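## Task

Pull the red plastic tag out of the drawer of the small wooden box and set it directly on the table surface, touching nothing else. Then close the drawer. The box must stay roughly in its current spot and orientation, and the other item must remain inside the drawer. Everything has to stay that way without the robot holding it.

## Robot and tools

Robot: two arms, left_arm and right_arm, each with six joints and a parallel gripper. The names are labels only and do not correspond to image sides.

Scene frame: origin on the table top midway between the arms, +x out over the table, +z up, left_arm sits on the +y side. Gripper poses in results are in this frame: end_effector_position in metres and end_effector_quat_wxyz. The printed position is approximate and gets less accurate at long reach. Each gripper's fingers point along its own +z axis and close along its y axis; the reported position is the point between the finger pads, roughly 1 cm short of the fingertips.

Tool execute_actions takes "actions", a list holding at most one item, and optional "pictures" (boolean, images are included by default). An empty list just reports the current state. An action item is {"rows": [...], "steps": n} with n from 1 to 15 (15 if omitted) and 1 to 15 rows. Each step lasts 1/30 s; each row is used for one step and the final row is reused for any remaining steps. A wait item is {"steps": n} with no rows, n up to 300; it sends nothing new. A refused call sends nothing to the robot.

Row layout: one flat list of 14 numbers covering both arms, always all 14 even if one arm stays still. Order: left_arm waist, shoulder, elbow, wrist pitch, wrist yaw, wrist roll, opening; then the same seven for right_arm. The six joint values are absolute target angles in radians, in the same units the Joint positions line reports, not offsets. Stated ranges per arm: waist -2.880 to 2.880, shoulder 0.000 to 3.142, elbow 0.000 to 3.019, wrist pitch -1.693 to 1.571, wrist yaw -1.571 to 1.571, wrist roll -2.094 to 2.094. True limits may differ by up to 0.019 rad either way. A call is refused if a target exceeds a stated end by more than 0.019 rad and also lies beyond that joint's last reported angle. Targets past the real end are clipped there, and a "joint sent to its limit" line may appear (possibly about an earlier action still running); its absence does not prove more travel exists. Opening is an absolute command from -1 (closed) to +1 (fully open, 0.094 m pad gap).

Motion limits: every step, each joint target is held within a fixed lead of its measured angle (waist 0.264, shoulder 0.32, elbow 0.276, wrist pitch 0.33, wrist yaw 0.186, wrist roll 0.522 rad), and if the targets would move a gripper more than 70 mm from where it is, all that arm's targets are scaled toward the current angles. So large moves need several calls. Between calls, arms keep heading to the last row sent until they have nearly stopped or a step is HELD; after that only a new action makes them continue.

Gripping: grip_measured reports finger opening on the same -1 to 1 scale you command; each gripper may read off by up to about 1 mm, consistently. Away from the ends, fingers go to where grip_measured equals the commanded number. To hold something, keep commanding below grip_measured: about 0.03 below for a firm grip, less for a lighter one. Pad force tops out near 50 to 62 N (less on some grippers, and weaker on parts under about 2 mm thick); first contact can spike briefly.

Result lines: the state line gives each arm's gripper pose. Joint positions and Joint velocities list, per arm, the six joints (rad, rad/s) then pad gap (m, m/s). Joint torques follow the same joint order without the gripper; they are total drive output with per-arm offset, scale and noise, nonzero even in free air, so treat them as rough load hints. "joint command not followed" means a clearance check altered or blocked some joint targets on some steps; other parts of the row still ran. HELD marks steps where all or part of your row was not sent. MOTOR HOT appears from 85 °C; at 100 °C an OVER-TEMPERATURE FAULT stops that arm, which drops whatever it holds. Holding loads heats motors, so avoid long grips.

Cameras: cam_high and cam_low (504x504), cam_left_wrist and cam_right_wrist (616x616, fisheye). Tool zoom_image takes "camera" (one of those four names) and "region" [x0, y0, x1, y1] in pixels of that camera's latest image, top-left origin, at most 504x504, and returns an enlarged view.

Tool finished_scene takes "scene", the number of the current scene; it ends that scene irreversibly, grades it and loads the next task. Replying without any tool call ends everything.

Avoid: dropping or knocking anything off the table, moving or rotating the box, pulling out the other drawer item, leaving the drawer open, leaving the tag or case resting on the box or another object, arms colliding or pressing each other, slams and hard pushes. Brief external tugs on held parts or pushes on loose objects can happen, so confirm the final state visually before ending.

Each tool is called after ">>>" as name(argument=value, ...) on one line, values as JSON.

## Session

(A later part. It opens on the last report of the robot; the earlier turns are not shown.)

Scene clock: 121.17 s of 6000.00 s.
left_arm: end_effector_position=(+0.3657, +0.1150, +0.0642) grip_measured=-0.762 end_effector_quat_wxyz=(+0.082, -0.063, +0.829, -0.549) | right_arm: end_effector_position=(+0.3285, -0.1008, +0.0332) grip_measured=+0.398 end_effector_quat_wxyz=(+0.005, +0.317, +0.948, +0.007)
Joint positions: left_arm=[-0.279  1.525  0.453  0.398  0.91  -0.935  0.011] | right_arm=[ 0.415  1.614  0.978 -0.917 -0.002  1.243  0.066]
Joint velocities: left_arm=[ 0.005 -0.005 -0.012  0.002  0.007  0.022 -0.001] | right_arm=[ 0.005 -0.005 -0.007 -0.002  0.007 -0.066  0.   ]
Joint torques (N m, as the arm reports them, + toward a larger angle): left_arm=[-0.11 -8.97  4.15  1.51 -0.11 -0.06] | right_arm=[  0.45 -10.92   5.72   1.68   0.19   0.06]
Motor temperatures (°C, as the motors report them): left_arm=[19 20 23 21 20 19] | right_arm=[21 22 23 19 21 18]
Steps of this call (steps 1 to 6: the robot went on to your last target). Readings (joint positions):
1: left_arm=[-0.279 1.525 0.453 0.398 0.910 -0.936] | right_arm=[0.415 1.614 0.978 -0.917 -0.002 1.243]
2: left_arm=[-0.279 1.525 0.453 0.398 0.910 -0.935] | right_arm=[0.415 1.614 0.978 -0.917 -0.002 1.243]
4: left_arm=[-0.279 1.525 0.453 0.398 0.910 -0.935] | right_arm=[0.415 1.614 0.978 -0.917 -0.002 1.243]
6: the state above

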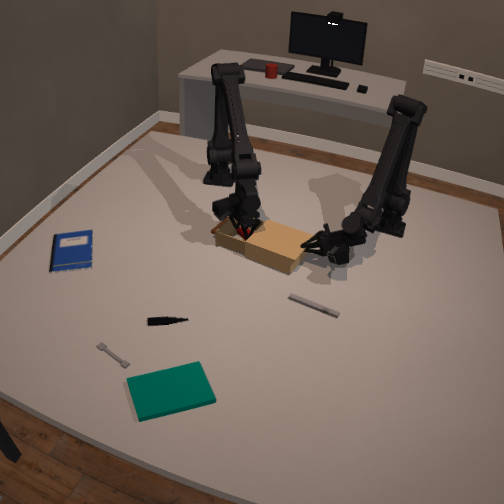

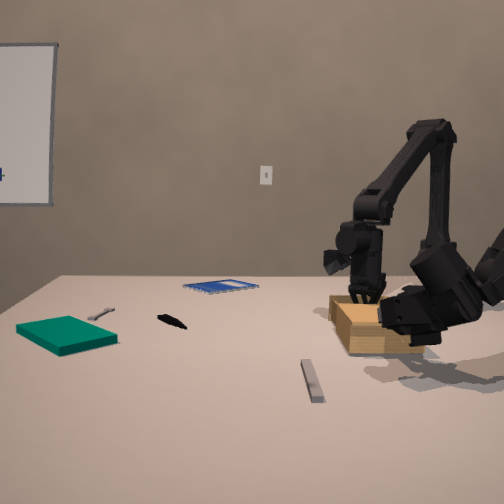

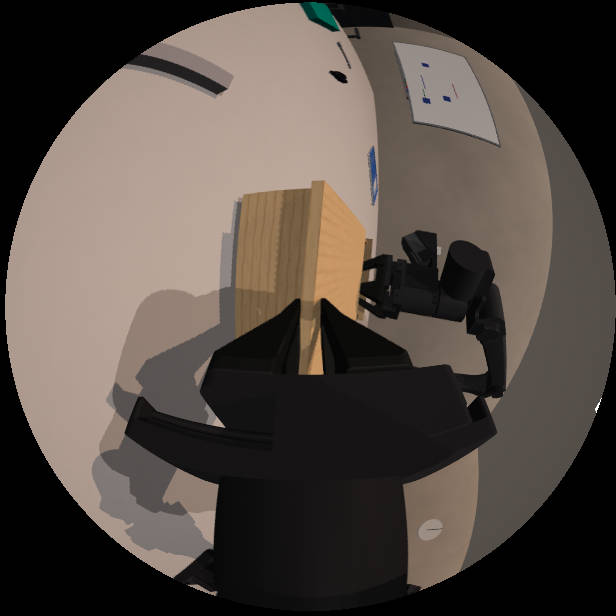

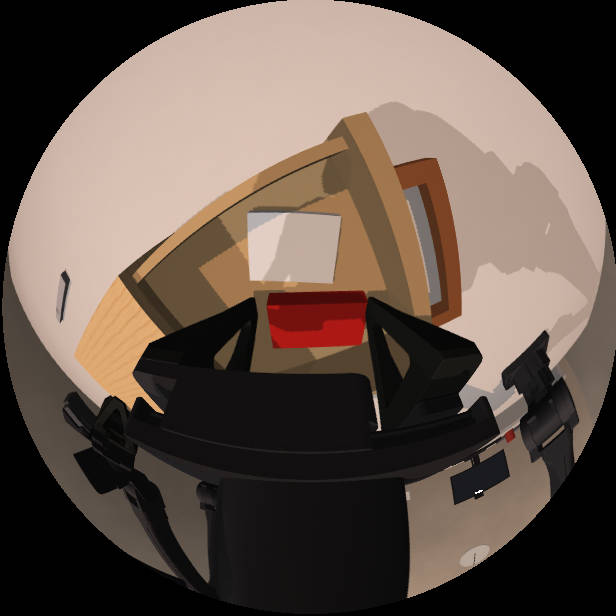

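>>> execute_actions(actions=[{"rows":[[-0.28,1.52,0.45,0.40,0.9,-0.95,-0.9,0.41,1.636,0.965,-0.892,0,1.245,0.38],[-0.28,1.52,0.45,0.40,0.9,-0.95,-0.9,0.41,1.64,0.962,-0.892,0,1.245,0.37],[-0.28,1.52,0.45,0.40,0.9,-0.95,-0.9,0.41,1.64,0.96,-0.892,0,1.245,0.36],[-0.28,1.52,0.45,0.40,0.9,-0.95,-0.9,0.41,1.64,0.96,-0.892,0,1.245,0.35],[-0.28,1.52,0.45,0.40,0.9,-0.95,-0.9,0.41,1.64,0.96,-0.892,0,1.245,0.34],[-0.28,1.52,0.45,0.40,0.9,-0.95,-0.9,0.41,1.64,0.96,-0.892,0,1.245,0.33],[-0.28,1.52,0.45,0.40,0.9,-0.95,-0.9,0.41,1.64,0.96,-0.892,0,1.245,0.32],[-0.28,1.52,0.45,0.40,0.9,-0.95,-0.9,0.41,1.64,0.96,-0.892,0,1.245,0.31],[-0.28,1.52,0.45,0.40,0.9,-0.95,-0.9,0.41,1.64,0.96,-0.892,0,1.245,0.30],[-0.28,1.52,0.45,0.40,0.9,-0.95,-0.9,0.41,1.64,0.96,-0.892,0,1.245,0.29],[-0.28,1.52,0.45,0.40,0.9,-0.95,-0.9,0.41,1.64,0.96,-0.892,0,1.245,0.28],[-0.28,1.52,0.45,0.40,0.9,-0.95,-0.9,0.41,1.64,0.96,-0.892,0,1.245,0.27],[-0.28,1.52,0.45,0.40,0.9,-0.95,-0.9,0.41,1.64,0.96,-0.892,0,1.245,0.26],[-0.28,1.52,0.45,0.40,0.9,-0.95,-0.9,0.41,1.64,0.96,-0.892,0,1.245,0.25]],"steps":15}])

>>> zoom_image(camera="cam_right_wrist", region=[180,200,460,400])

Scene clock: 123.80 s of 6000.00 s.
left_arm: end_effector_position=(+0.3660, +0.1152, +0.0640) grip_measured=-0.762 end_effector_quat_wxyz=(+0.083, -0.063, +0.830, -0.548) | right_arm: end_effector_position=(+0.3279, -0.1023, +0.0325) grip_measured=+0.254 end_effector_quat_wxyz=(+0.006, +0.318, +0.948, +0.005)
Joint positions: left_arm=[-0.279  1.525  0.453  0.398  0.907 -0.933  0.011] | right_arm=[ 0.415  1.613  0.974 -0.917  0.003  1.243  0.059]
Joint velocities: left_arm=[ 0.005 -0.015  0.002 -0.012 -0.022 -0.007 -0.   ] | right_arm=[-0.005 -0.015  0.002 -0.007  0.022 -0.007 -0.004]
Joint torques (N m, as the arm reports them, + toward a larger angle): left_arm=[-0.11 -8.78  4.12  1.46  0.01 -0.07] | right_arm=[  0.27 -10.53   5.43   1.84   0.03   0.06]
Motor temperatures (°C, as the motors report them): left_arm=[19 20 23 21 20 19] | right_arm=[21 22 22 19 21 18]
Steps of this call (steps 1 to 15: the robot went on to your last target; steps 16 to 64: nothing new was sent; steps 65 to 79: all 15 steps of this action). Readings (joint positions):
65: left_arm=[-0.279 1.525 0.453 0.398 0.910 -0.934] | right_arm=[0.415 1.614 0.978 -0.917 -0.002 1.243]
66: left_arm=[-0.279 1.525 0.453 0.398 0.910 -0.934] | right_arm=[0.415 1.614 0.978 -0.917 -0.002 1.243]
68: left_arm=[-0.279 1.525 0.453 0.398 0.909 -0.934] | right_arm=[0.415 1.614 0.977 -0.917 -0.001 1.243]
72: left_arm=[-0.279 1.525 0.453 0.398 0.909 -0.934] | right_arm=[0.415 1.614 0.976 -0.917 0.001 1.243]
79: the state above

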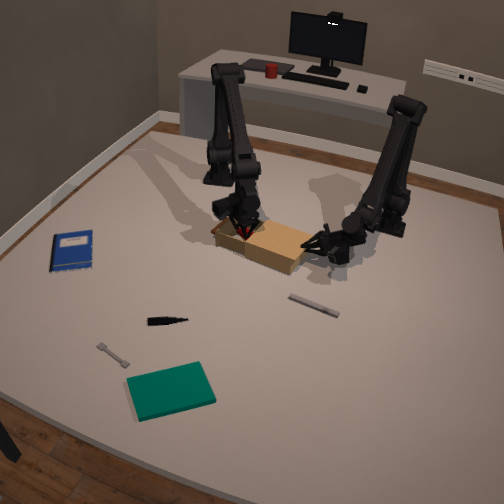

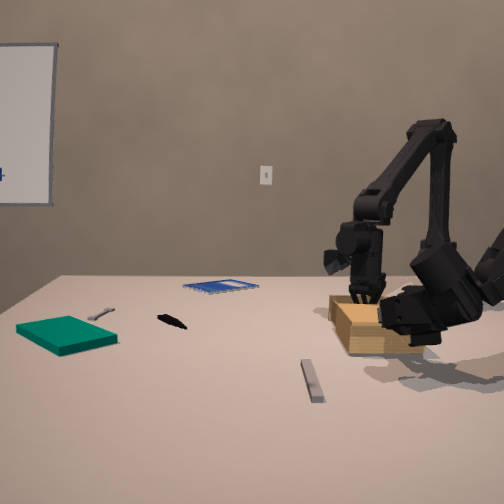

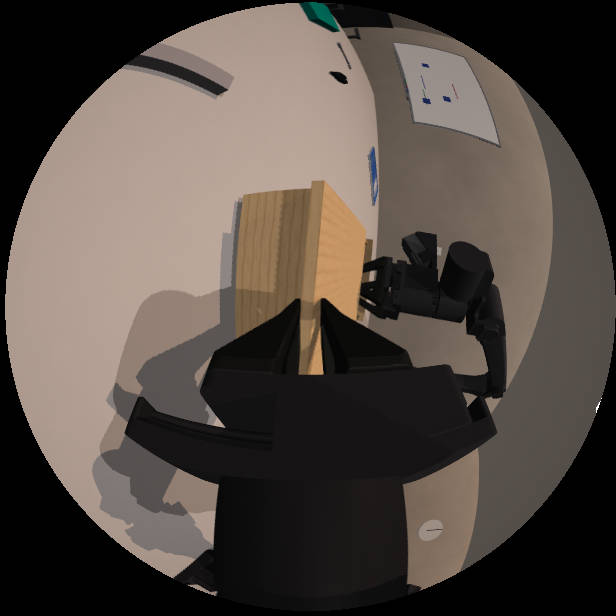

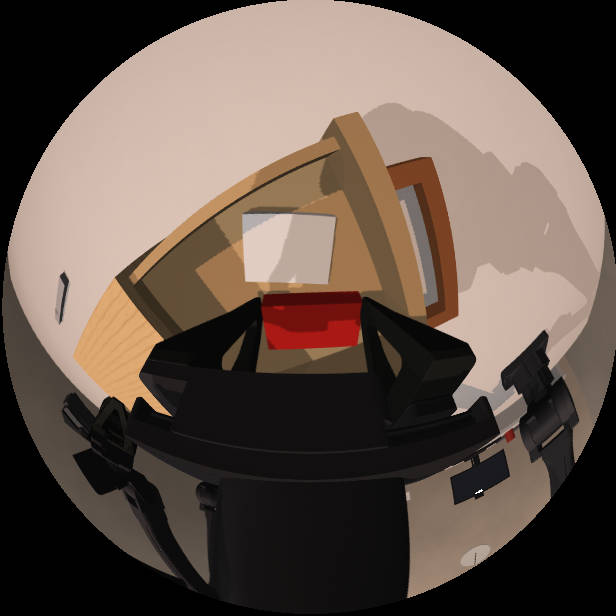

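Region (180, 200, 460, 400) of cam_right_wrist's 616x616 image, scaled by 1.800, with more detail than that image has; it fills the top 360 rows of this view, and the rest is white.

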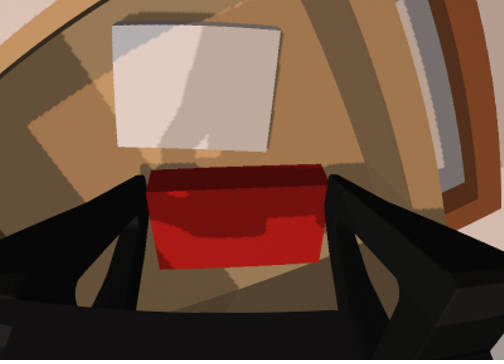

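>>> execute_actions(actions=[{"rows":[[-0.28,1.52,0.45,0.40,0.9,-0.94,-0.9,0.41,1.62,0.99,-0.9,0,1.245,0.24],[-0.28,1.52,0.45,0.40,0.9,-0.94,-0.9,0.41,1.61,1.0,-0.9,0,1.245,0.22],[-0.28,1.52,0.45,0.40,0.9,-0.94,-0.9,0.41,1.61,1.0,-0.9,0,1.245,0.2],[-0.28,1.52,0.45,0.40,0.9,-0.94,-0.9,0.41,1.61,1.0,-0.9,0,1.245,0.18],[-0.28,1.52,0.45,0.40,0.9,-0.94,-0.9,0.41,1.61,1.0,-0.9,0,1.245,0.16],[-0.28,1.52,0.45,0.40,0.9,-0.94,-0.9,0.41,1.61,1.0,-0.9,0,1.245,0.14],[-0.28,1.52,0.45,0.40,0.9,-0.94,-0.9,0.41,1.61,1.0,-0.9,0,1.245,0.12],[-0.28,1.52,0.45,0.40,0.9,-0.94,-0.9,0.41,1.61,1.0,-0.9,0,1.245,0.10]],"steps":12}], pictures=false)

Scene clock: 126.27 s of 6000.00 s.
left_arm: end_effector_position=(+0.3660, +0.1152, +0.0640) grip_measured=-0.762 end_effector_quat_wxyz=(+0.085, -0.061, +0.830, -0.548) | right_arm: end_effector_position=(+0.3298, -0.1008, +0.0341) grip_measured=+0.103 end_effector_quat_wxyz=(+0.008, +0.318, +0.948, +0.010)
Joint positions: left_arm=[-0.279  1.525  0.453  0.398  0.907 -0.928  0.011] | right_arm=[ 0.415  1.61   0.976 -0.911  0.002  1.243  0.052]
Joint velocities: left_arm=[-0.015 -0.005  0.007  0.002 -0.007 -0.022  0.   ] | right_arm=[ 0.005 -0.015  0.012  0.002  0.051 -0.022 -0.001]
Joint torques (N m, as the arm reports them, + toward a larger angle): left_arm=[-0.23 -8.74  4.13  1.47  0.04 -0.03] | right_arm=[  0.22 -12.75   8.4    1.07   0.07   0.05]
Motor temperatures (°C, as the motors report them): left_arm=[19 20 23 21 20 19] | right_arm=[21 22 22 19 21 18]
Steps of this call (steps 1 to 15: the robot went on to your last target; steps 16 to 62: nothing new was sent; steps 63 to 74: all 12 steps of this action). Readings (joint positions):
63: left_arm=[-0.279 1.525 0.453 0.398 0.907 -0.932] | right_arm=[0.415 1.612 0.974 -0.918 0.003 1.243]
64: left_arm=[-0.279 1.525 0.453 0.398 0.907 -0.931] | right_arm=[0.415 1.611 0.974 -0.918 0.003 1.243]
66: left_arm=[-0.279 1.525 0.453 0.398 0.907 -0.929] | right_arm=[0.415 1.610 0.975 -0.916 0.002 1.243]
70: left_arm=[-0.279 1.525 0.453 0.398 0.907 -0.928] | right_arm=[0.415 1.610 0.976 -0.911 0.002 1.243]
74: the state above

>>> execute_actions(actions=[{"rows":[[-0.28,1.52,0.45,0.40,0.9,-0.94,-0.9,0.41,1.615,0.99,-0.9,0,1.245,0.08],[-0.28,1.52,0.45,0.40,0.9,-0.94,-0.9,0.41,1.615,0.99,-0.9,0,1.245,0.06],[-0.28,1.52,0.45,0.40,0.9,-0.94,-0.9,0.41,1.615,0.99,-0.9,0,1.245,0.04],[-0.28,1.52,0.45,0.40,0.9,-0.94,-0.9,0.41,1.615,0.99,-0.9,0,1.245,0.02],[-0.28,1.52,0.45,0.40,0.9,-0.94,-0.9,0.41,1.615,0.99,-0.9,0,1.245,0.0],[-0.28,1.52,0.45,0.40,0.9,-0.94,-0.9,0.41,1.615,0.99,-0.9,0,1.245,-0.02],[-0.28,1.52,0.45,0.40,0.9,-0.94,-0.9,0.41,1.615,0.99,-0.9,0,1.245,-0.04]],"steps":10}])

Scene clock: 128.27 s of 6000.00 s.
left_arm: end_effector_position=(+0.3660, +0.1152, +0.0640) grip_measured=-0.762 end_effector_quat_wxyz=(+0.085, -0.061, +0.830, -0.548) | right_arm: end_effector_position=(+0.3298, -0.1007, +0.0341) grip_measured=-0.037 end_effector_quat_wxyz=(+0.008, +0.318, +0.948, +0.010)
Joint positions: left_arm=[-0.279  1.525  0.453  0.398  0.907 -0.928  0.011] | right_arm=[ 0.415  1.61   0.976 -0.911  0.001  1.243  0.045]
Joint velocities: left_arm=[-0.005 -0.015  0.002  0.002 -0.007 -0.051 -0.001] | right_arm=[ 0.005 -0.005 -0.017  0.002 -0.022  0.022 -0.   ]
Joint torques (N m, as the arm reports them, + toward a larger angle): left_arm=[-0.26 -9.11  4.09  1.47  0.02 -0.02] | right_arm=[  0.16 -12.57   7.64   1.18   0.06   0.06]
Motor temperatures (°C, as the motors report them): left_arm=[19 20 23 21 20 19] | right_arm=[21 22 22 19 21 18]
Steps of this call (steps 1 to 15: the robot went on to your last target; steps 16 to 50: nothing new was sent; steps 51 to 60: all 10 steps of this action). Readings (joint positions):
51: left_arm=[-0.279 1.525 0.453 0.398 0.907 -0.928] | right_arm=[0.415 1.610 0.976 -0.911 0.001 1.243]
52: left_arm=[-0.279 1.525 0.453 0.398 0.907 -0.928] | right_arm=[0.415 1.610 0.976 -0.911 0.001 1.243]
54: left_arm=[-0.279 1.525 0.453 0.398 0.907 -0.928] | right_arm=[0.415 1.610 0.976 -0.911 0.001 1.243]
58: left_arm=[-0.279 1.525 0.453 0.398 0.907 -0.928] | right_arm=[0.415 1.610 0.976 -0.911 0.001 1.243]
60: the state above

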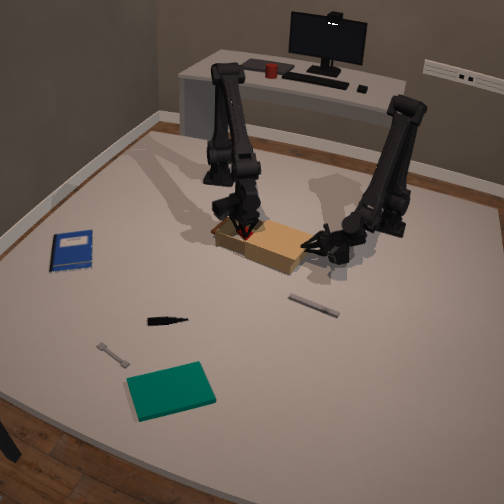

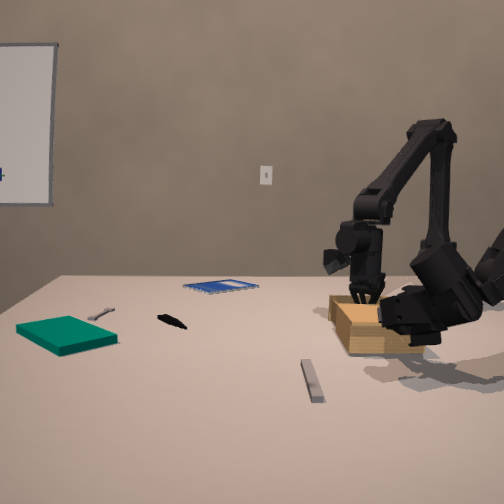

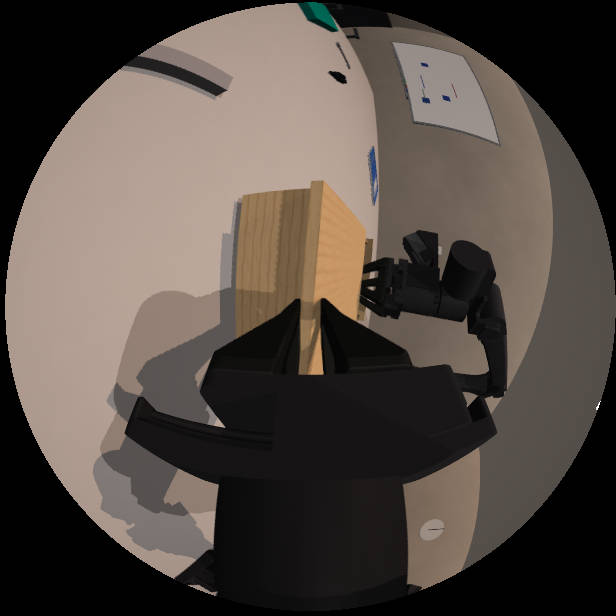

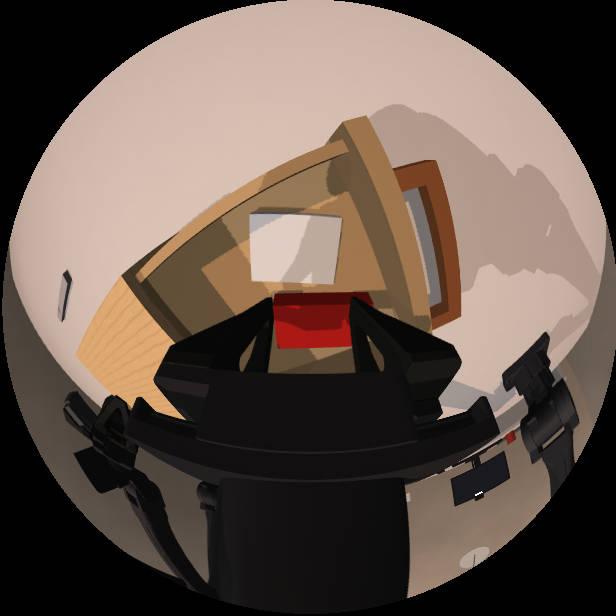

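>>> execute_actions(actions=[{"rows":[[-0.28,1.52,0.45,0.40,0.9,-0.93,-0.9,0.41,1.59,0.99,-0.925,0,1.245,0.0],[-0.28,1.52,0.45,0.40,0.9,-0.93,-0.9,0.41,1.58,0.99,-0.94,0,1.245,0.05],[-0.28,1.52,0.45,0.40,0.9,-0.93,-0.9,0.41,1.57,0.99,-0.955,0,1.245,0.1],[-0.28,1.52,0.45,0.40,0.9,-0.93,-0.9,0.41,1.562,0.99,-0.966,0,1.245,0.16],[-0.28,1.52,0.45,0.40,0.9,-0.93,-0.9,0.41,1.562,0.99,-0.966,0,1.245,0.22],[-0.28,1.52,0.45,0.40,0.9,-0.93,-0.9,0.41,1.562,0.99,-0.966,0,1.245,0.3],[-0.28,1.52,0.45,0.40,0.9,-0.93,-0.9,0.41,1.562,0.99,-0.966,0,1.245,0.36],[-0.28,1.52,0.45,0.40,0.9,-0.93,-0.9,0.41,1.562,0.99,-0.966,0,1.245,0.42]],"steps":14}])

Scene clock: 131.43 s of 6000.00 s.
left_arm: end_effector_position=(+0.3660, +0.1152, +0.0640) grip_measured=-0.762 end_effector_quat_wxyz=(+0.086, -0.059, +0.830, -0.548) | right_arm: end_effector_position=(+0.3243, -0.1036, +0.0454) grip_measured=+0.418 end_effector_quat_wxyz=(+0.005, +0.318, +0.948, +0.008)
Joint positions: left_arm=[-0.279  1.525  0.453  0.398  0.907 -0.925  0.011] | right_arm=[ 0.415  1.581  0.976 -0.947 -0.003  1.243  0.067]
Joint velocities: left_arm=[-0.015  0.005 -0.012  0.002  0.051 -0.007  0.   ] | right_arm=[-0.015 -0.005 -0.017 -0.012  0.051 -0.095  0.   ]
Joint torques (N m, as the arm reports them, + toward a larger angle): left_arm=[ 0.1  -9.04  4.11  1.53  0.04  0.04] | right_arm=[ -0.09 -14.52   7.66  -0.35   0.23   0.07]
Motor temperatures (°C, as the motors report them): left_arm=[19 20 23 21 20 19] | right_arm=[21 22 23 19 21 18]
Steps of this call (steps 1 to 15: the robot went on to your last target; steps 16 to 81: nothing new was sent; steps 82 to 95: all 14 steps of this action). Readings (joint positions):
82: left_arm=[-0.279 1.525 0.453 0.398 0.907 -0.927] | right_arm=[0.415 1.609 0.976 -0.911 0.001 1.243]
83: left_arm=[-0.279 1.525 0.453 0.398 0.907 -0.926] | right_arm=[0.415 1.608 0.976 -0.914 0.001 1.243]
85: left_arm=[-0.279 1.525 0.453 0.398 0.907 -0.925] | right_arm=[0.415 1.604 0.976 -0.930 0.001 1.243]
89: left_arm=[-0.279 1.525 0.453 0.398 0.907 -0.925] | right_arm=[0.415 1.588 0.976 -0.946 -0.002 1.243]
95: the state above

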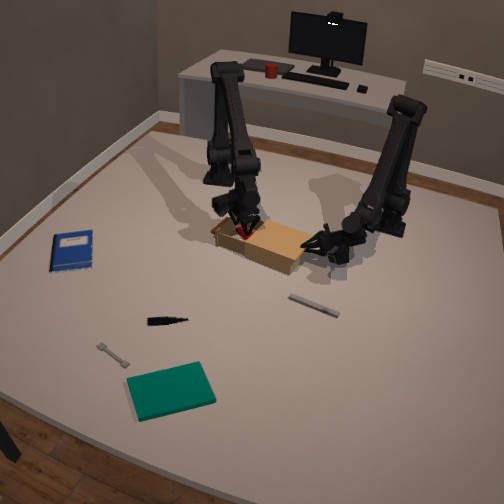

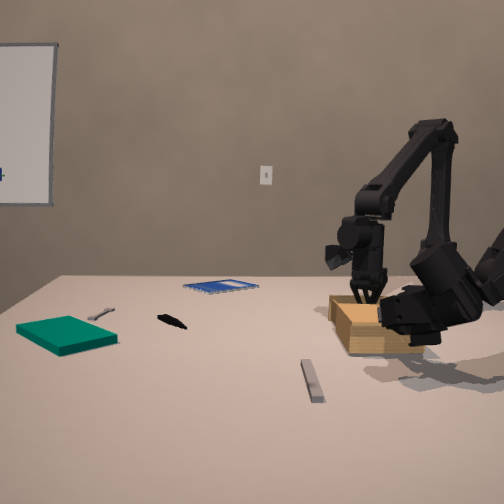

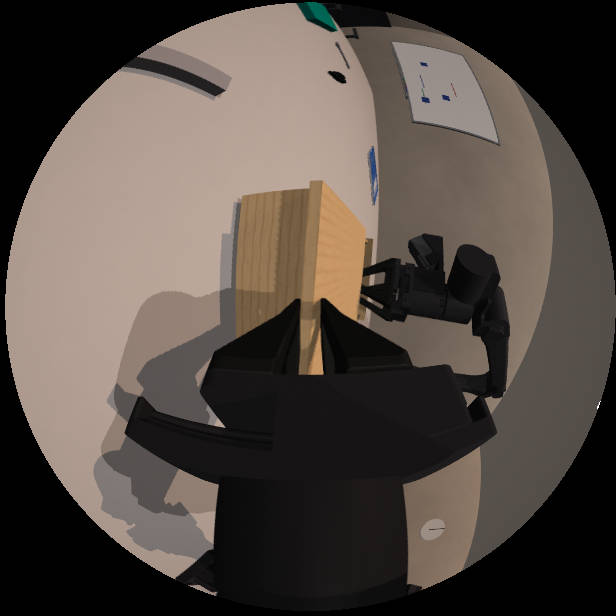

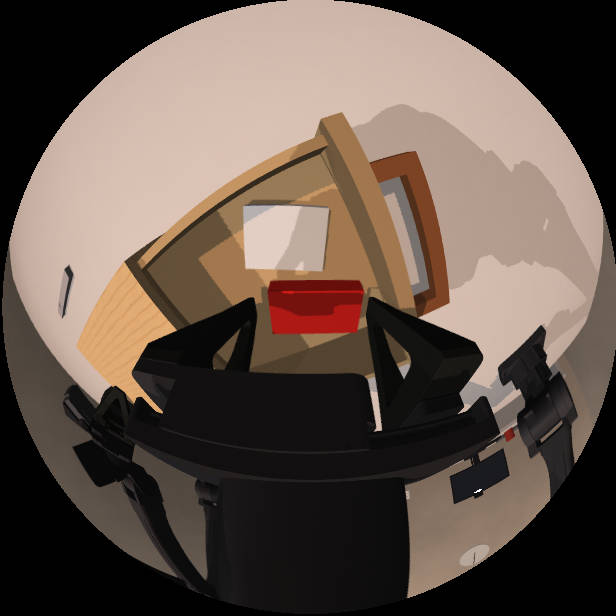

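>>> execute_actions(actions=[{"rows":[[-0.28,1.52,0.45,0.40,0.9,-0.93,-0.9,0.41,1.58,0.975,-0.95,0,1.245,0.42],[-0.28,1.52,0.45,0.40,0.9,-0.93,-0.9,0.41,1.585,0.97,-0.94,0,1.245,0.42],[-0.28,1.52,0.45,0.40,0.9,-0.93,-0.9,0.41,1.59,0.966,-0.93,0,1.245,0.42],[-0.28,1.52,0.45,0.40,0.9,-0.93,-0.9,0.41,1.594,0.963,-0.922,0,1.245,0.42],[-0.28,1.52,0.45,0.40,0.9,-0.93,-0.9,0.41,1.598,0.96,-0.914,0,1.245,0.42],[-0.28,1.52,0.45,0.40,0.9,-0.93,-0.9,0.41,1.602,0.957,-0.906,0,1.245,0.42],[-0.28,1.52,0.45,0.40,0.9,-0.93,-0.9,0.41,1.606,0.954,-0.898,0,1.245,0.42],[-0.28,1.52,0.45,0.40,0.9,-0.93,-0.9,0.41,1.61,0.951,-0.89,0,1.245,0.42],[-0.28,1.52,0.45,0.40,0.9,-0.93,-0.9,0.41,1.614,0.948,-0.882,0,1.245,0.42],[-0.28,1.52,0.45,0.40,0.9,-0.93,-0.9,0.41,1.618,0.945,-0.875,0,1.245,0.42],[-0.28,1.52,0.45,0.40,0.9,-0.93,-0.9,0.41,1.622,0.943,-0.87,0,1.245,0.42]],"steps":15}], pictures=false)

>>> execute_actions(actions=[{"steps":5}])

>>> zoom_image(camera="cam_right_wrist", region=[180,200,460,400])

Scene clock: 134.57 s of 6000.00 s.
left_arm: end_effector_position=(+0.3660, +0.1152, +0.0640) grip_measured=-0.762 end_effector_quat_wxyz=(+0.086, -0.059, +0.830, -0.548) | right_arm: end_effector_position=(+0.3295, -0.1000, +0.0348) grip_measured=+0.418 end_effector_quat_wxyz=(+0.014, +0.318, +0.948, +0.020)
Joint positions: left_arm=[-0.279  1.525  0.453  0.398  0.907 -0.924  0.011] | right_arm=[ 0.415  1.597  0.96  -0.885 -0.003  1.243  0.067]
Joint velocities: left_arm=[ 0.005 -0.015 -0.007  0.007 -0.007  0.007  0.001] | right_arm=[ 0.005  0.005  0.002  0.002  0.037 -0.022 -0.001]
Joint torques (N m, as the arm reports them, + toward a larger angle): left_arm=[-0.35 -9.    4.1   1.5   0.02  0.01] | right_arm=[  0.2  -10.35   5.25   1.25   0.23   0.05]
Motor temperatures (°C, as the motors report them): left_arm=[19 20 23 21 20 19] | right_arm=[21 22 23 19 21 18]
Steps of this call (steps 1 to 15: the robot went on to your last target; steps 16 to 79: nothing new was sent; steps 80 to 94: all 15 steps of this action). Readings (joint positions):
80: left_arm=[-0.279 1.525 0.453 0.398 0.907 -0.925] | right_arm=[0.415 1.581 0.976 -0.947 -0.003 1.243]
81: left_arm=[-0.279 1.525 0.453 0.398 0.907 -0.925] | right_arm=[0.415 1.581 0.976 -0.947 -0.003 1.243]
83: left_arm=[-0.279 1.525 0.453 0.398 0.907 -0.925] | right_arm=[0.415 1.581 0.975 -0.943 -0.003 1.243]
87: left_arm=[-0.279 1.525 0.453 0.398 0.907 -0.924] | right_arm=[0.415 1.582 0.966 -0.919 -0.003 1.243]
94: the state above

Scene clock: 134.73 s of 6000.00 s.
left_arm: end_effector_position=(+0.3660, +0.1152, +0.0640) grip_measured=-0.762 end_effector_quat_wxyz=(+0.086, -0.059, +0.830, -0.548) | right_arm: end_effector_position=(+0.3295, -0.1000, +0.0348) grip_measured=+0.418 end_effector_quat_wxyz=(+0.014, +0.318, +0.948, +0.020)
Joint positions: left_arm=[-0.279  1.525  0.453  0.398  0.907 -0.924  0.011] | right_arm=[ 0.415  1.597  0.96  -0.885 -0.003  1.243  0.067]
Joint velocities: left_arm=[ 0.015  0.024  0.012 -0.007 -0.081 -0.051  0.   ] | right_arm=[-0.005 -0.015  0.002  0.007  0.007 -0.066  0.   ]
Joint torques (N m, as the arm reports them, + toward a larger angle): left_arm=[-0.09 -8.73  4.2   1.47  0.02  0.02] | right_arm=[  0.28 -10.23   5.35   1.4    0.23   0.05]
Motor temperatures (°C, as the motors report them): left_arm=[19 20 23 21 20 19] | right_arm=[21 22 23 19 21 18]
Steps of this call (steps 1 to 5: the robot went on to your last target). Readings (joint positions):
1: left_arm=[-0.279 1.525 0.453 0.398 0.907 -0.924] | right_arm=[0.415 1.597 0.960 -0.885 -0.003 1.243]
2: left_arm=[-0.279 1.525 0.453 0.398 0.907 -0.924] | right_arm=[0.415 1.597 0.960 -0.885 -0.003 1.243]
4: left_arm=[-0.279 1.525 0.453 0.398 0.907 -0.924] | right_arm=[0.415 1.597 0.960 -0.885 -0.003 1.243]
5: the state above

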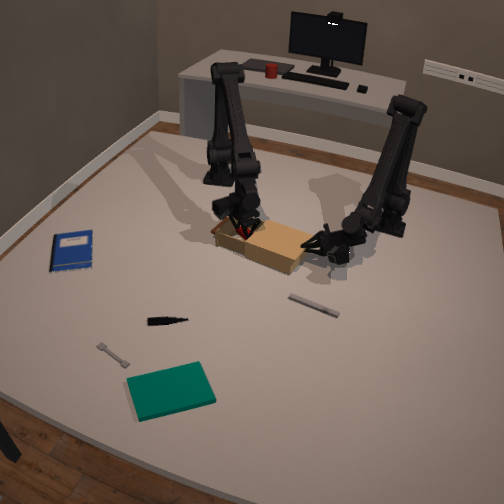

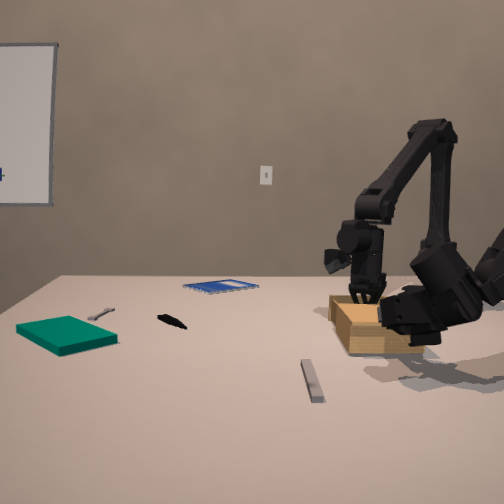

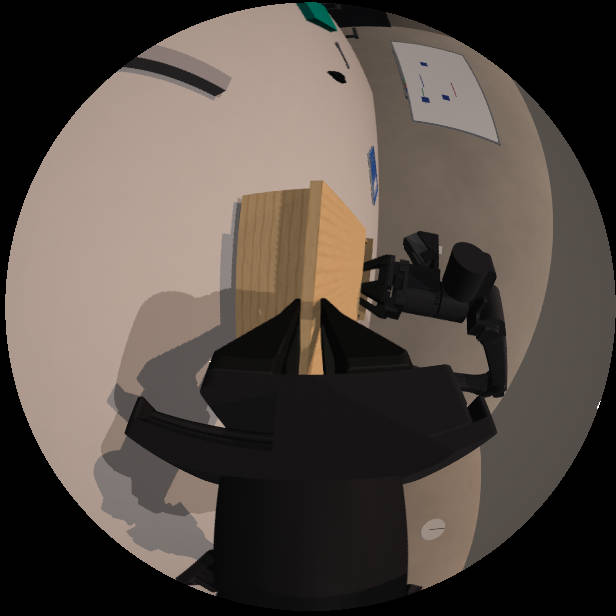

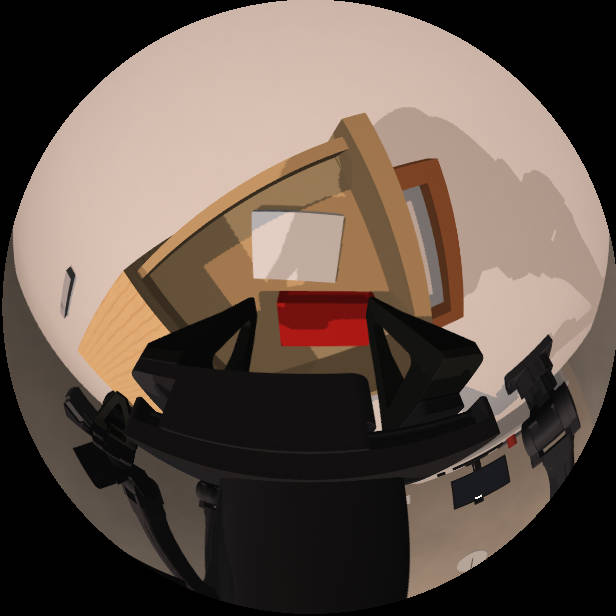

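Region (180, 200, 460, 400) of cam_right_wrist's 616x616 image, scaled by 1.800, with more detail than that image has; it fills the top 360 rows of this view, and the rest is white.

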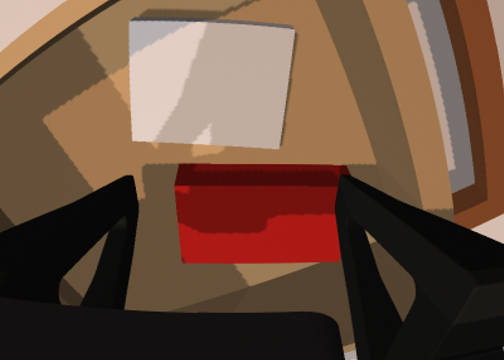

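>>> execute_actions(actions=[{"rows":[[-0.28,1.52,0.45,0.40,0.9,-0.93,-0.9,0.41,1.59,1.0,-0.91,0,1.245,0.35],[-0.28,1.52,0.45,0.40,0.9,-0.93,-0.9,0.41,1.58,1.02,-0.94,0,1.245,0.25],[-0.28,1.52,0.45,0.40,0.9,-0.93,-0.9,0.41,1.57,1.04,-0.97,0,1.245,0.1],[-0.28,1.52,0.45,0.40,0.9,-0.93,-0.9,0.41,1.57,1.06,-1.0,0,1.245,-0.1],[-0.28,1.52,0.45,0.40,0.9,-0.93,-0.9,0.41,1.57,1.08,-1.03,0,1.24,-0.3],[-0.28,1.52,0.45,0.40,0.9,-0.93,-0.9,0.406,1.57,1.095,-1.06,0,1.235,-0.5],[-0.28,1.52,0.45,0.40,0.9,-0.93,-0.9,0.402,1.575,1.11,-1.09,0,1.23,-0.7],[-0.28,1.52,0.45,0.40,0.9,-0.93,-0.9,0.398,1.58,1.12,-1.12,0,1.225,-0.9],[-0.28,1.52,0.45,0.40,0.9,-0.93,-0.9,0.394,1.585,1.125,-1.15,0,1.22,-1],[-0.28,1.52,0.45,0.40,0.9,-0.93,-0.9,0.39,1.59,1.13,-1.18,0,1.215,-1],[-0.28,1.52,0.45,0.40,0.9,-0.93,-0.9,0.386,1.595,1.13,-1.21,0,1.21,-1],[-0.28,1.52,0.45,0.40,0.9,-0.93,-0.9,0.382,1.603,1.13,-1.235,0,1.205,-1],[-0.28,1.52,0.45,0.40,0.9,-0.93,-0.9,0.378,1.612,1.13,-1.26,0,1.2,-1]],"steps":15}], pictures=false)

>>> execute_actions(actions=[{"steps":8}])

Scene clock: 139.43 s of 6000.00 s.
left_arm: end_effector_position=(+0.3660, +0.1152, +0.0640) grip_measured=-0.762 end_effector_quat_wxyz=(+0.086, -0.059, +0.830, -0.548) | right_arm: end_effector_position=(+0.3168, -0.1218, +0.0810) grip_measured=-0.994 end_effector_quat_wxyz=(-0.050, +0.318, +0.945, -0.060)
Joint positions: left_arm=[-0.279  1.525  0.453  0.398  0.907 -0.924  0.011] | right_arm=[ 0.387  1.597  1.095 -1.226 -0.003  1.219  0.   ]
Joint velocities: left_arm=[-0.005 -0.005 -0.012  0.002  0.007 -0.066 -0.   ] | right_arm=[-0.132  0.034 -0.007 -0.379  0.037 -0.081  0.   ]
Joint torques (N m, as the arm reports them, + toward a larger angle): left_arm=[-0.16 -8.85  4.07  1.5   0.03  0.02] | right_arm=[  0.57 -12.57   9.35   0.16   0.17  -0.03]
Motor temperatures (°C, as the motors report them): left_arm=[19 20 23 21 20 19] | right_arm=[21 22 22 19 21 18]
Steps of this call (steps 1 to 15: the robot went on to your last target; steps 16 to 90: nothing new was sent; then 1.20 s passed at rest; steps 91 to 105: all 15 steps of this action). Readings (joint positions):
91: left_arm=[-0.279 1.525 0.453 0.398 0.907 -0.924] | right_arm=[0.415 1.597 0.961 -0.888 -0.003 1.243]
92: left_arm=[-0.279 1.525 0.453 0.398 0.907 -0.924] | right_arm=[0.414 1.597 0.963 -0.897 -0.003 1.243]
94: left_arm=[-0.279 1.525 0.453 0.398 0.907 -0.924] | right_arm=[0.414 1.597 0.974 -0.938 -0.003 1.243]
98: left_arm=[-0.279 1.525 0.453 0.398 0.907 -0.924] | right_arm=[0.413 1.597 1.034 -1.050 -0.003 1.241]
105: the state above

Scene clock: 139.70 s of 6000.00 s.
left_arm: end_effector_position=(+0.3660, +0.1152, +0.0640) grip_measured=-0.762 end_effector_quat_wxyz=(+0.086, -0.059, +0.830, -0.548) | right_arm: end_effector_position=(+0.3145, -0.1268, +0.0812) grip_measured=-0.994 end_effector_quat_wxyz=(-0.057, +0.317, +0.944, -0.068)
Joint positions: left_arm=[-0.279  1.525  0.453  0.398  0.907 -0.924  0.011] | right_arm=[ 0.38   1.598  1.095 -1.245 -0.002  1.21   0.   ]
Joint velocities: left_arm=[-0.005 -0.015  0.007 -0.022  0.022  0.022  0.001] | right_arm=[ 0.005 -0.015 -0.017  0.002 -0.081 -0.051  0.   ]
Joint torques (N m, as the arm reports them, + toward a larger angle): left_arm=[-0.19 -9.1   4.08  1.55  0.02  0.03] | right_arm=[  0.77 -11.71   9.45  -0.53   0.19  -0.07]
Motor temperatures (°C, as the motors report them): left_arm=[19 20 23 21 20 19] | right_arm=[21 22 22 19 21 18]
Steps of this call (steps 1 to 8: the robot went on to your last target). Readings (joint positions):
1: left_arm=[-0.279 1.525 0.453 0.398 0.907 -0.924] | right_arm=[0.383 1.598 1.095 -1.235 -0.003 1.217]
2: left_arm=[-0.279 1.525 0.453 0.398 0.907 -0.924] | right_arm=[0.381 1.598 1.095 -1.239 -0.002 1.215]
4: left_arm=[-0.279 1.525 0.453 0.398 0.907 -0.924] | right_arm=[0.380 1.598 1.095 -1.244 -0.002 1.212]
8: the state above

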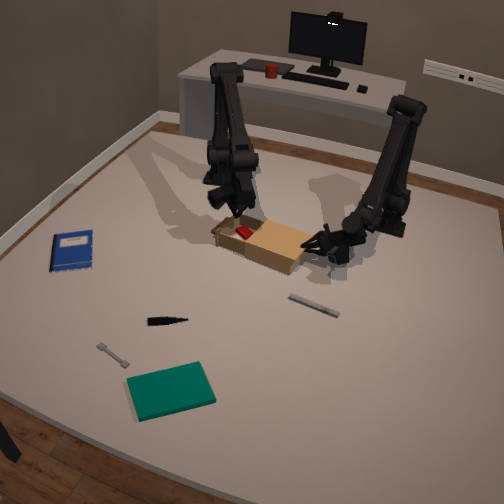

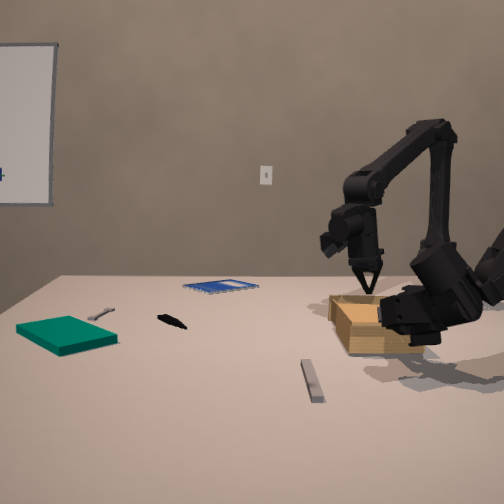

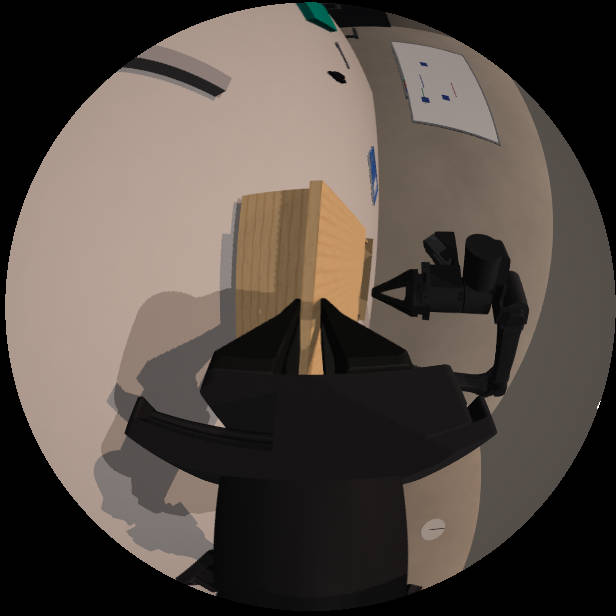

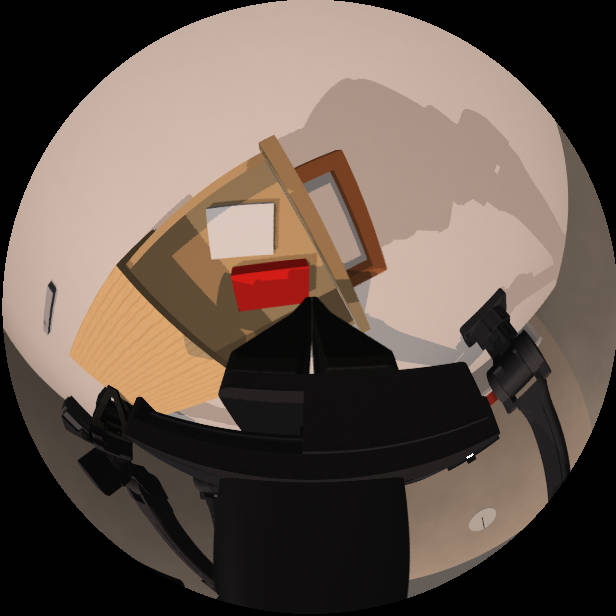

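>>> execute_actions(actions=[{"rows":[[-0.28,1.52,0.45,0.40,0.9,-0.93,-0.9,0.378,1.612,1.095,-1.24,0,1.2,-1],[-0.28,1.52,0.45,0.40,0.9,-0.93,-0.9,0.378,1.614,1.087,-1.23,0,1.2,-1],[-0.28,1.52,0.45,0.40,0.9,-0.93,-0.9,0.378,1.616,1.079,-1.22,0,1.2,-1],[-0.28,1.52,0.45,0.40,0.9,-0.93,-0.9,0.378,1.618,1.071,-1.21,0,1.2,-1],[-0.28,1.52,0.45,0.40,0.9,-0.93,-0.9,0.378,1.62,1.063,-1.2,0,1.2,-1],[-0.28,1.52,0.45,0.40,0.9,-0.93,-0.9,0.378,1.623,1.055,-1.19,0,1.2,-1],[-0.28,1.52,0.45,0.40,0.9,-0.93,-0.9,0.378,1.626,1.047,-1.18,0,1.2,-1],[-0.28,1.52,0.45,0.40,0.9,-0.93,-0.9,0.378,1.629,1.039,-1.17,0,1.2,-1],[-0.28,1.52,0.45,0.40,0.9,-0.93,-0.9,0.378,1.632,1.032,-1.16,0,1.2,-1],[-0.28,1.52,0.45,0.40,0.9,-0.93,-0.9,0.378,1.635,1.027,-1.155,0,1.2,-1]],"steps":15}])

Scene clock: 142.93 s of 6000.00 s.
left_arm: end_effector_position=(+0.3660, +0.1152, +0.0640) grip_measured=-0.762 end_effector_quat_wxyz=(+0.086, -0.059, +0.830, -0.548) | right_arm: end_effector_position=(+0.3027, -0.1342, +0.0481) grip_measured=-0.994 end_effector_quat_wxyz=(-0.064, +0.316, +0.944, -0.077)
Joint positions: left_arm=[-0.279  1.525  0.453  0.398  0.907 -0.923  0.011] | right_arm=[ 0.38   1.628  1.028 -1.171 -0.002  1.208  0.   ]
Joint velocities: left_arm=[-0.015  0.005 -0.007 -0.017  0.066 -0.051  0.   ] | right_arm=[ 0.005 -0.005  0.002  0.032 -0.081 -0.007 -0.001]
Joint torques (N m, as the arm reports them, + toward a larger angle): left_arm=[-0.06 -9.02  4.14  1.51  0.02  0.03] | right_arm=[  0.55 -12.64   6.17   0.68   0.21  -0.03]
Motor temperatures (°C, as the motors report them): left_arm=[19 20 23 21 20 19] | right_arm=[21 22 23 19 21 18]
Steps of this call (steps 1 to 30: the robot went on to your last target; steps 31 to 82: nothing new was sent; steps 83 to 97: all 15 steps of this action). Readings (joint positions):
83: left_arm=[-0.279 1.525 0.453 0.398 0.907 -0.924] | right_arm=[0.380 1.598 1.095 -1.245 -0.002 1.208]
84: left_arm=[-0.279 1.525 0.453 0.398 0.907 -0.924] | right_arm=[0.380 1.598 1.095 -1.245 -0.002 1.208]
86: left_arm=[-0.279 1.525 0.453 0.398 0.907 -0.924] | right_arm=[0.380 1.598 1.090 -1.237 -0.002 1.208]
90: left_arm=[-0.279 1.525 0.453 0.398 0.907 -0.924] | right_arm=[0.380 1.602 1.061 -1.203 -0.002 1.208]
97: the state above

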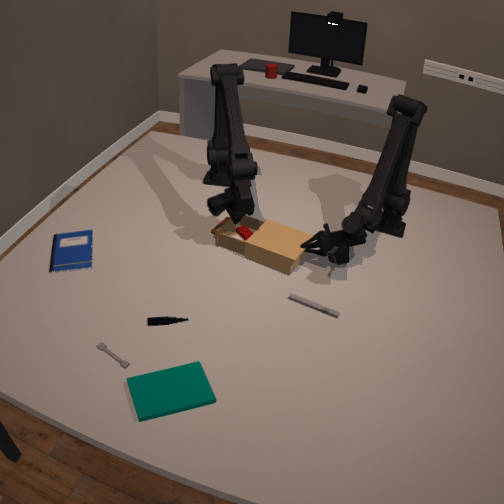

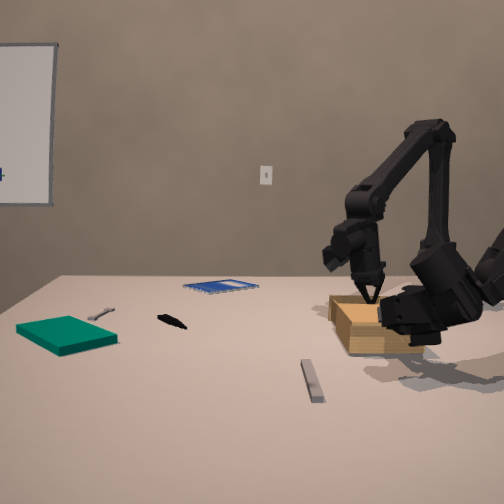

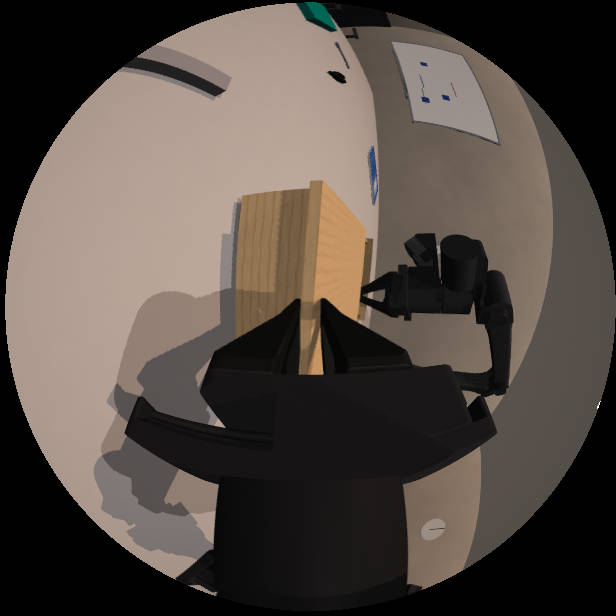

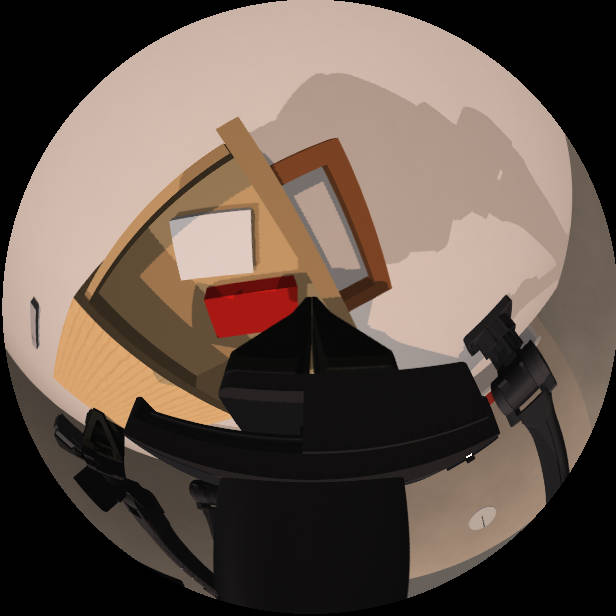

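>>> execute_actions(actions=[{"rows":[[-0.28,1.52,0.45,0.40,0.9,-0.93,-0.9,0.378,1.64,1.024,-1.15,0,1.2,-1],[-0.28,1.52,0.45,0.40,0.9,-0.93,-0.9,0.378,1.645,1.021,-1.143,0,1.2,-1],[-0.28,1.52,0.45,0.40,0.9,-0.93,-0.9,0.378,1.65,1.018,-1.136,0,1.2,-1],[-0.28,1.52,0.45,0.40,0.9,-0.93,-0.9,0.378,1.654,1.015,-1.129,0,1.2,-1],[-0.28,1.52,0.45,0.40,0.9,-0.93,-0.9,0.378,1.658,1.012,-1.122,0,1.2,-1],[-0.28,1.52,0.45,0.40,0.9,-0.93,-0.9,0.378,1.662,1.009,-1.115,0,1.2,-1],[-0.28,1.52,0.45,0.40,0.9,-0.93,-0.9,0.378,1.666,1.006,-1.108,0,1.2,-1],[-0.28,1.52,0.45,0.40,0.9,-0.93,-0.9,0.378,1.67,1.003,-1.1,0,1.2,-1],[-0.28,1.52,0.45,0.40,0.9,-0.93,-0.9,0.378,1.673,1.0,-1.092,0,1.2,-1]],"steps":15}])

Scene clock: 145.20 s of 6000.00 s.
left_arm: end_effector_position=(+0.3660, +0.1152, +0.0641) grip_measured=-0.762 end_effector_quat_wxyz=(+0.086, -0.059, +0.830, -0.548) | right_arm: end_effector_position=(+0.3073, -0.1311, +0.0326) grip_measured=-0.995 end_effector_quat_wxyz=(-0.058, +0.316, +0.945, -0.069)
Joint positions: left_arm=[-0.279  1.525  0.453  0.398  0.907 -0.923  0.011] | right_arm=[ 0.38   1.653  1.013 -1.111 -0.002  1.207  0.   ]
Joint velocities: left_arm=[ 0.015 -0.015 -0.022 -0.012  0.007  0.066 -0.   ] | right_arm=[-0.015  0.005 -0.012 -0.002 -0.007  0.007  0.001]
Joint torques (N m, as the arm reports them, + toward a larger angle): left_arm=[-0.21 -9.08  4.21  1.45  0.01  0.02] | right_arm=[  0.52 -10.93   5.08   1.08   0.22  -0.02]
Motor temperatures (°C, as the motors report them): left_arm=[19 20 23 21 20 19] | right_arm=[21 22 23 19 21 18]
Steps of this call (steps 1 to 15: the robot went on to your last target; steps 16 to 53: nothing new was sent; steps 54 to 68: all 15 steps of this action). Readings (joint positions):
54: left_arm=[-0.279 1.525 0.453 0.398 0.907 -0.923] | right_arm=[0.380 1.628 1.028 -1.169 -0.002 1.208]
55: left_arm=[-0.279 1.525 0.453 0.398 0.907 -0.923] | right_arm=[0.380 1.628 1.028 -1.166 -0.002 1.208]
57: left_arm=[-0.279 1.525 0.453 0.398 0.907 -0.923] | right_arm=[0.380 1.629 1.026 -1.155 -0.002 1.208]
61: left_arm=[-0.279 1.525 0.453 0.398 0.907 -0.923] | right_arm=[0.380 1.642 1.016 -1.128 -0.002 1.208]
68: the state above

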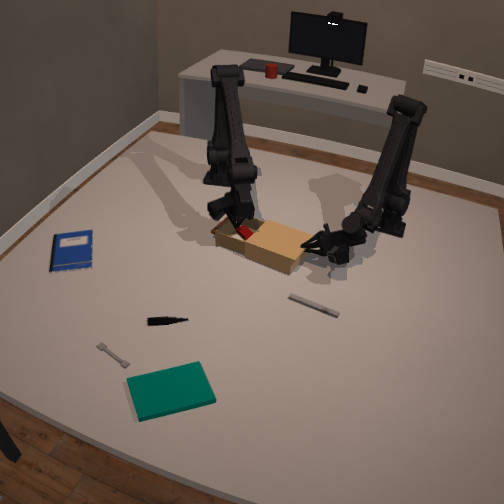

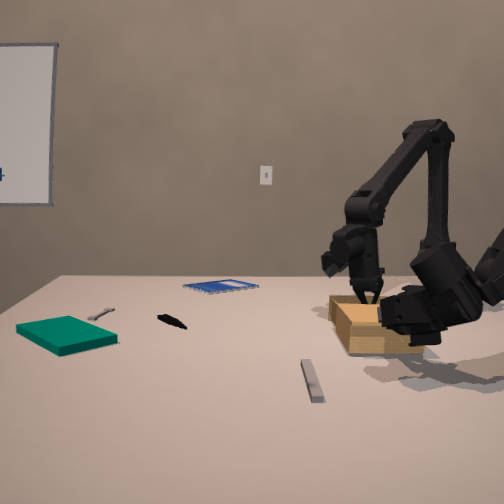

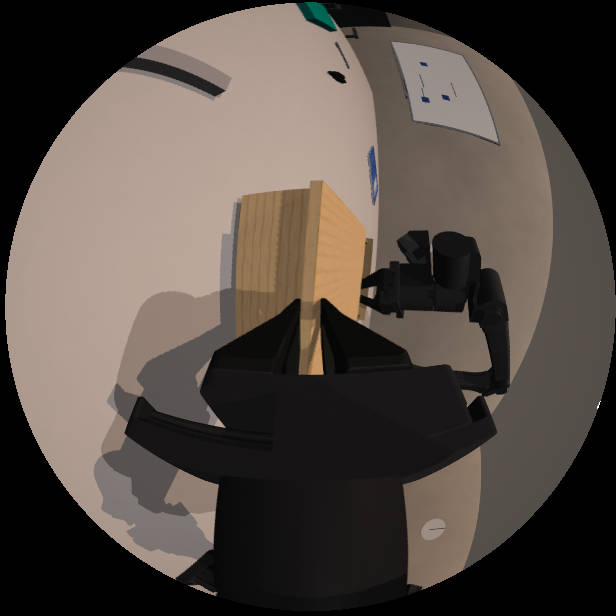

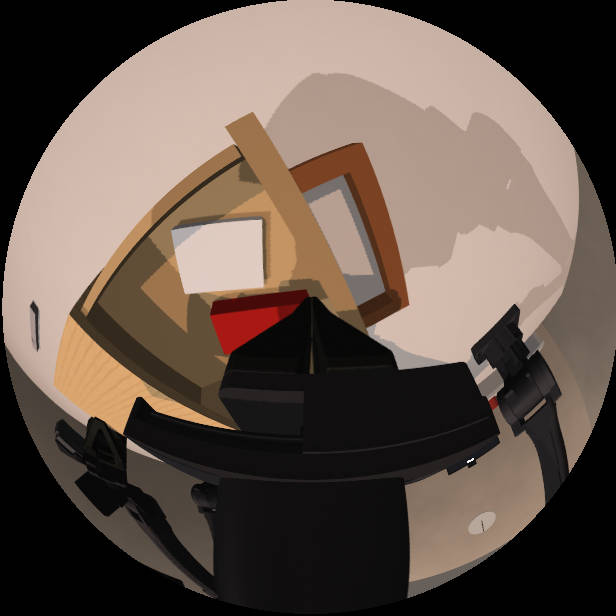

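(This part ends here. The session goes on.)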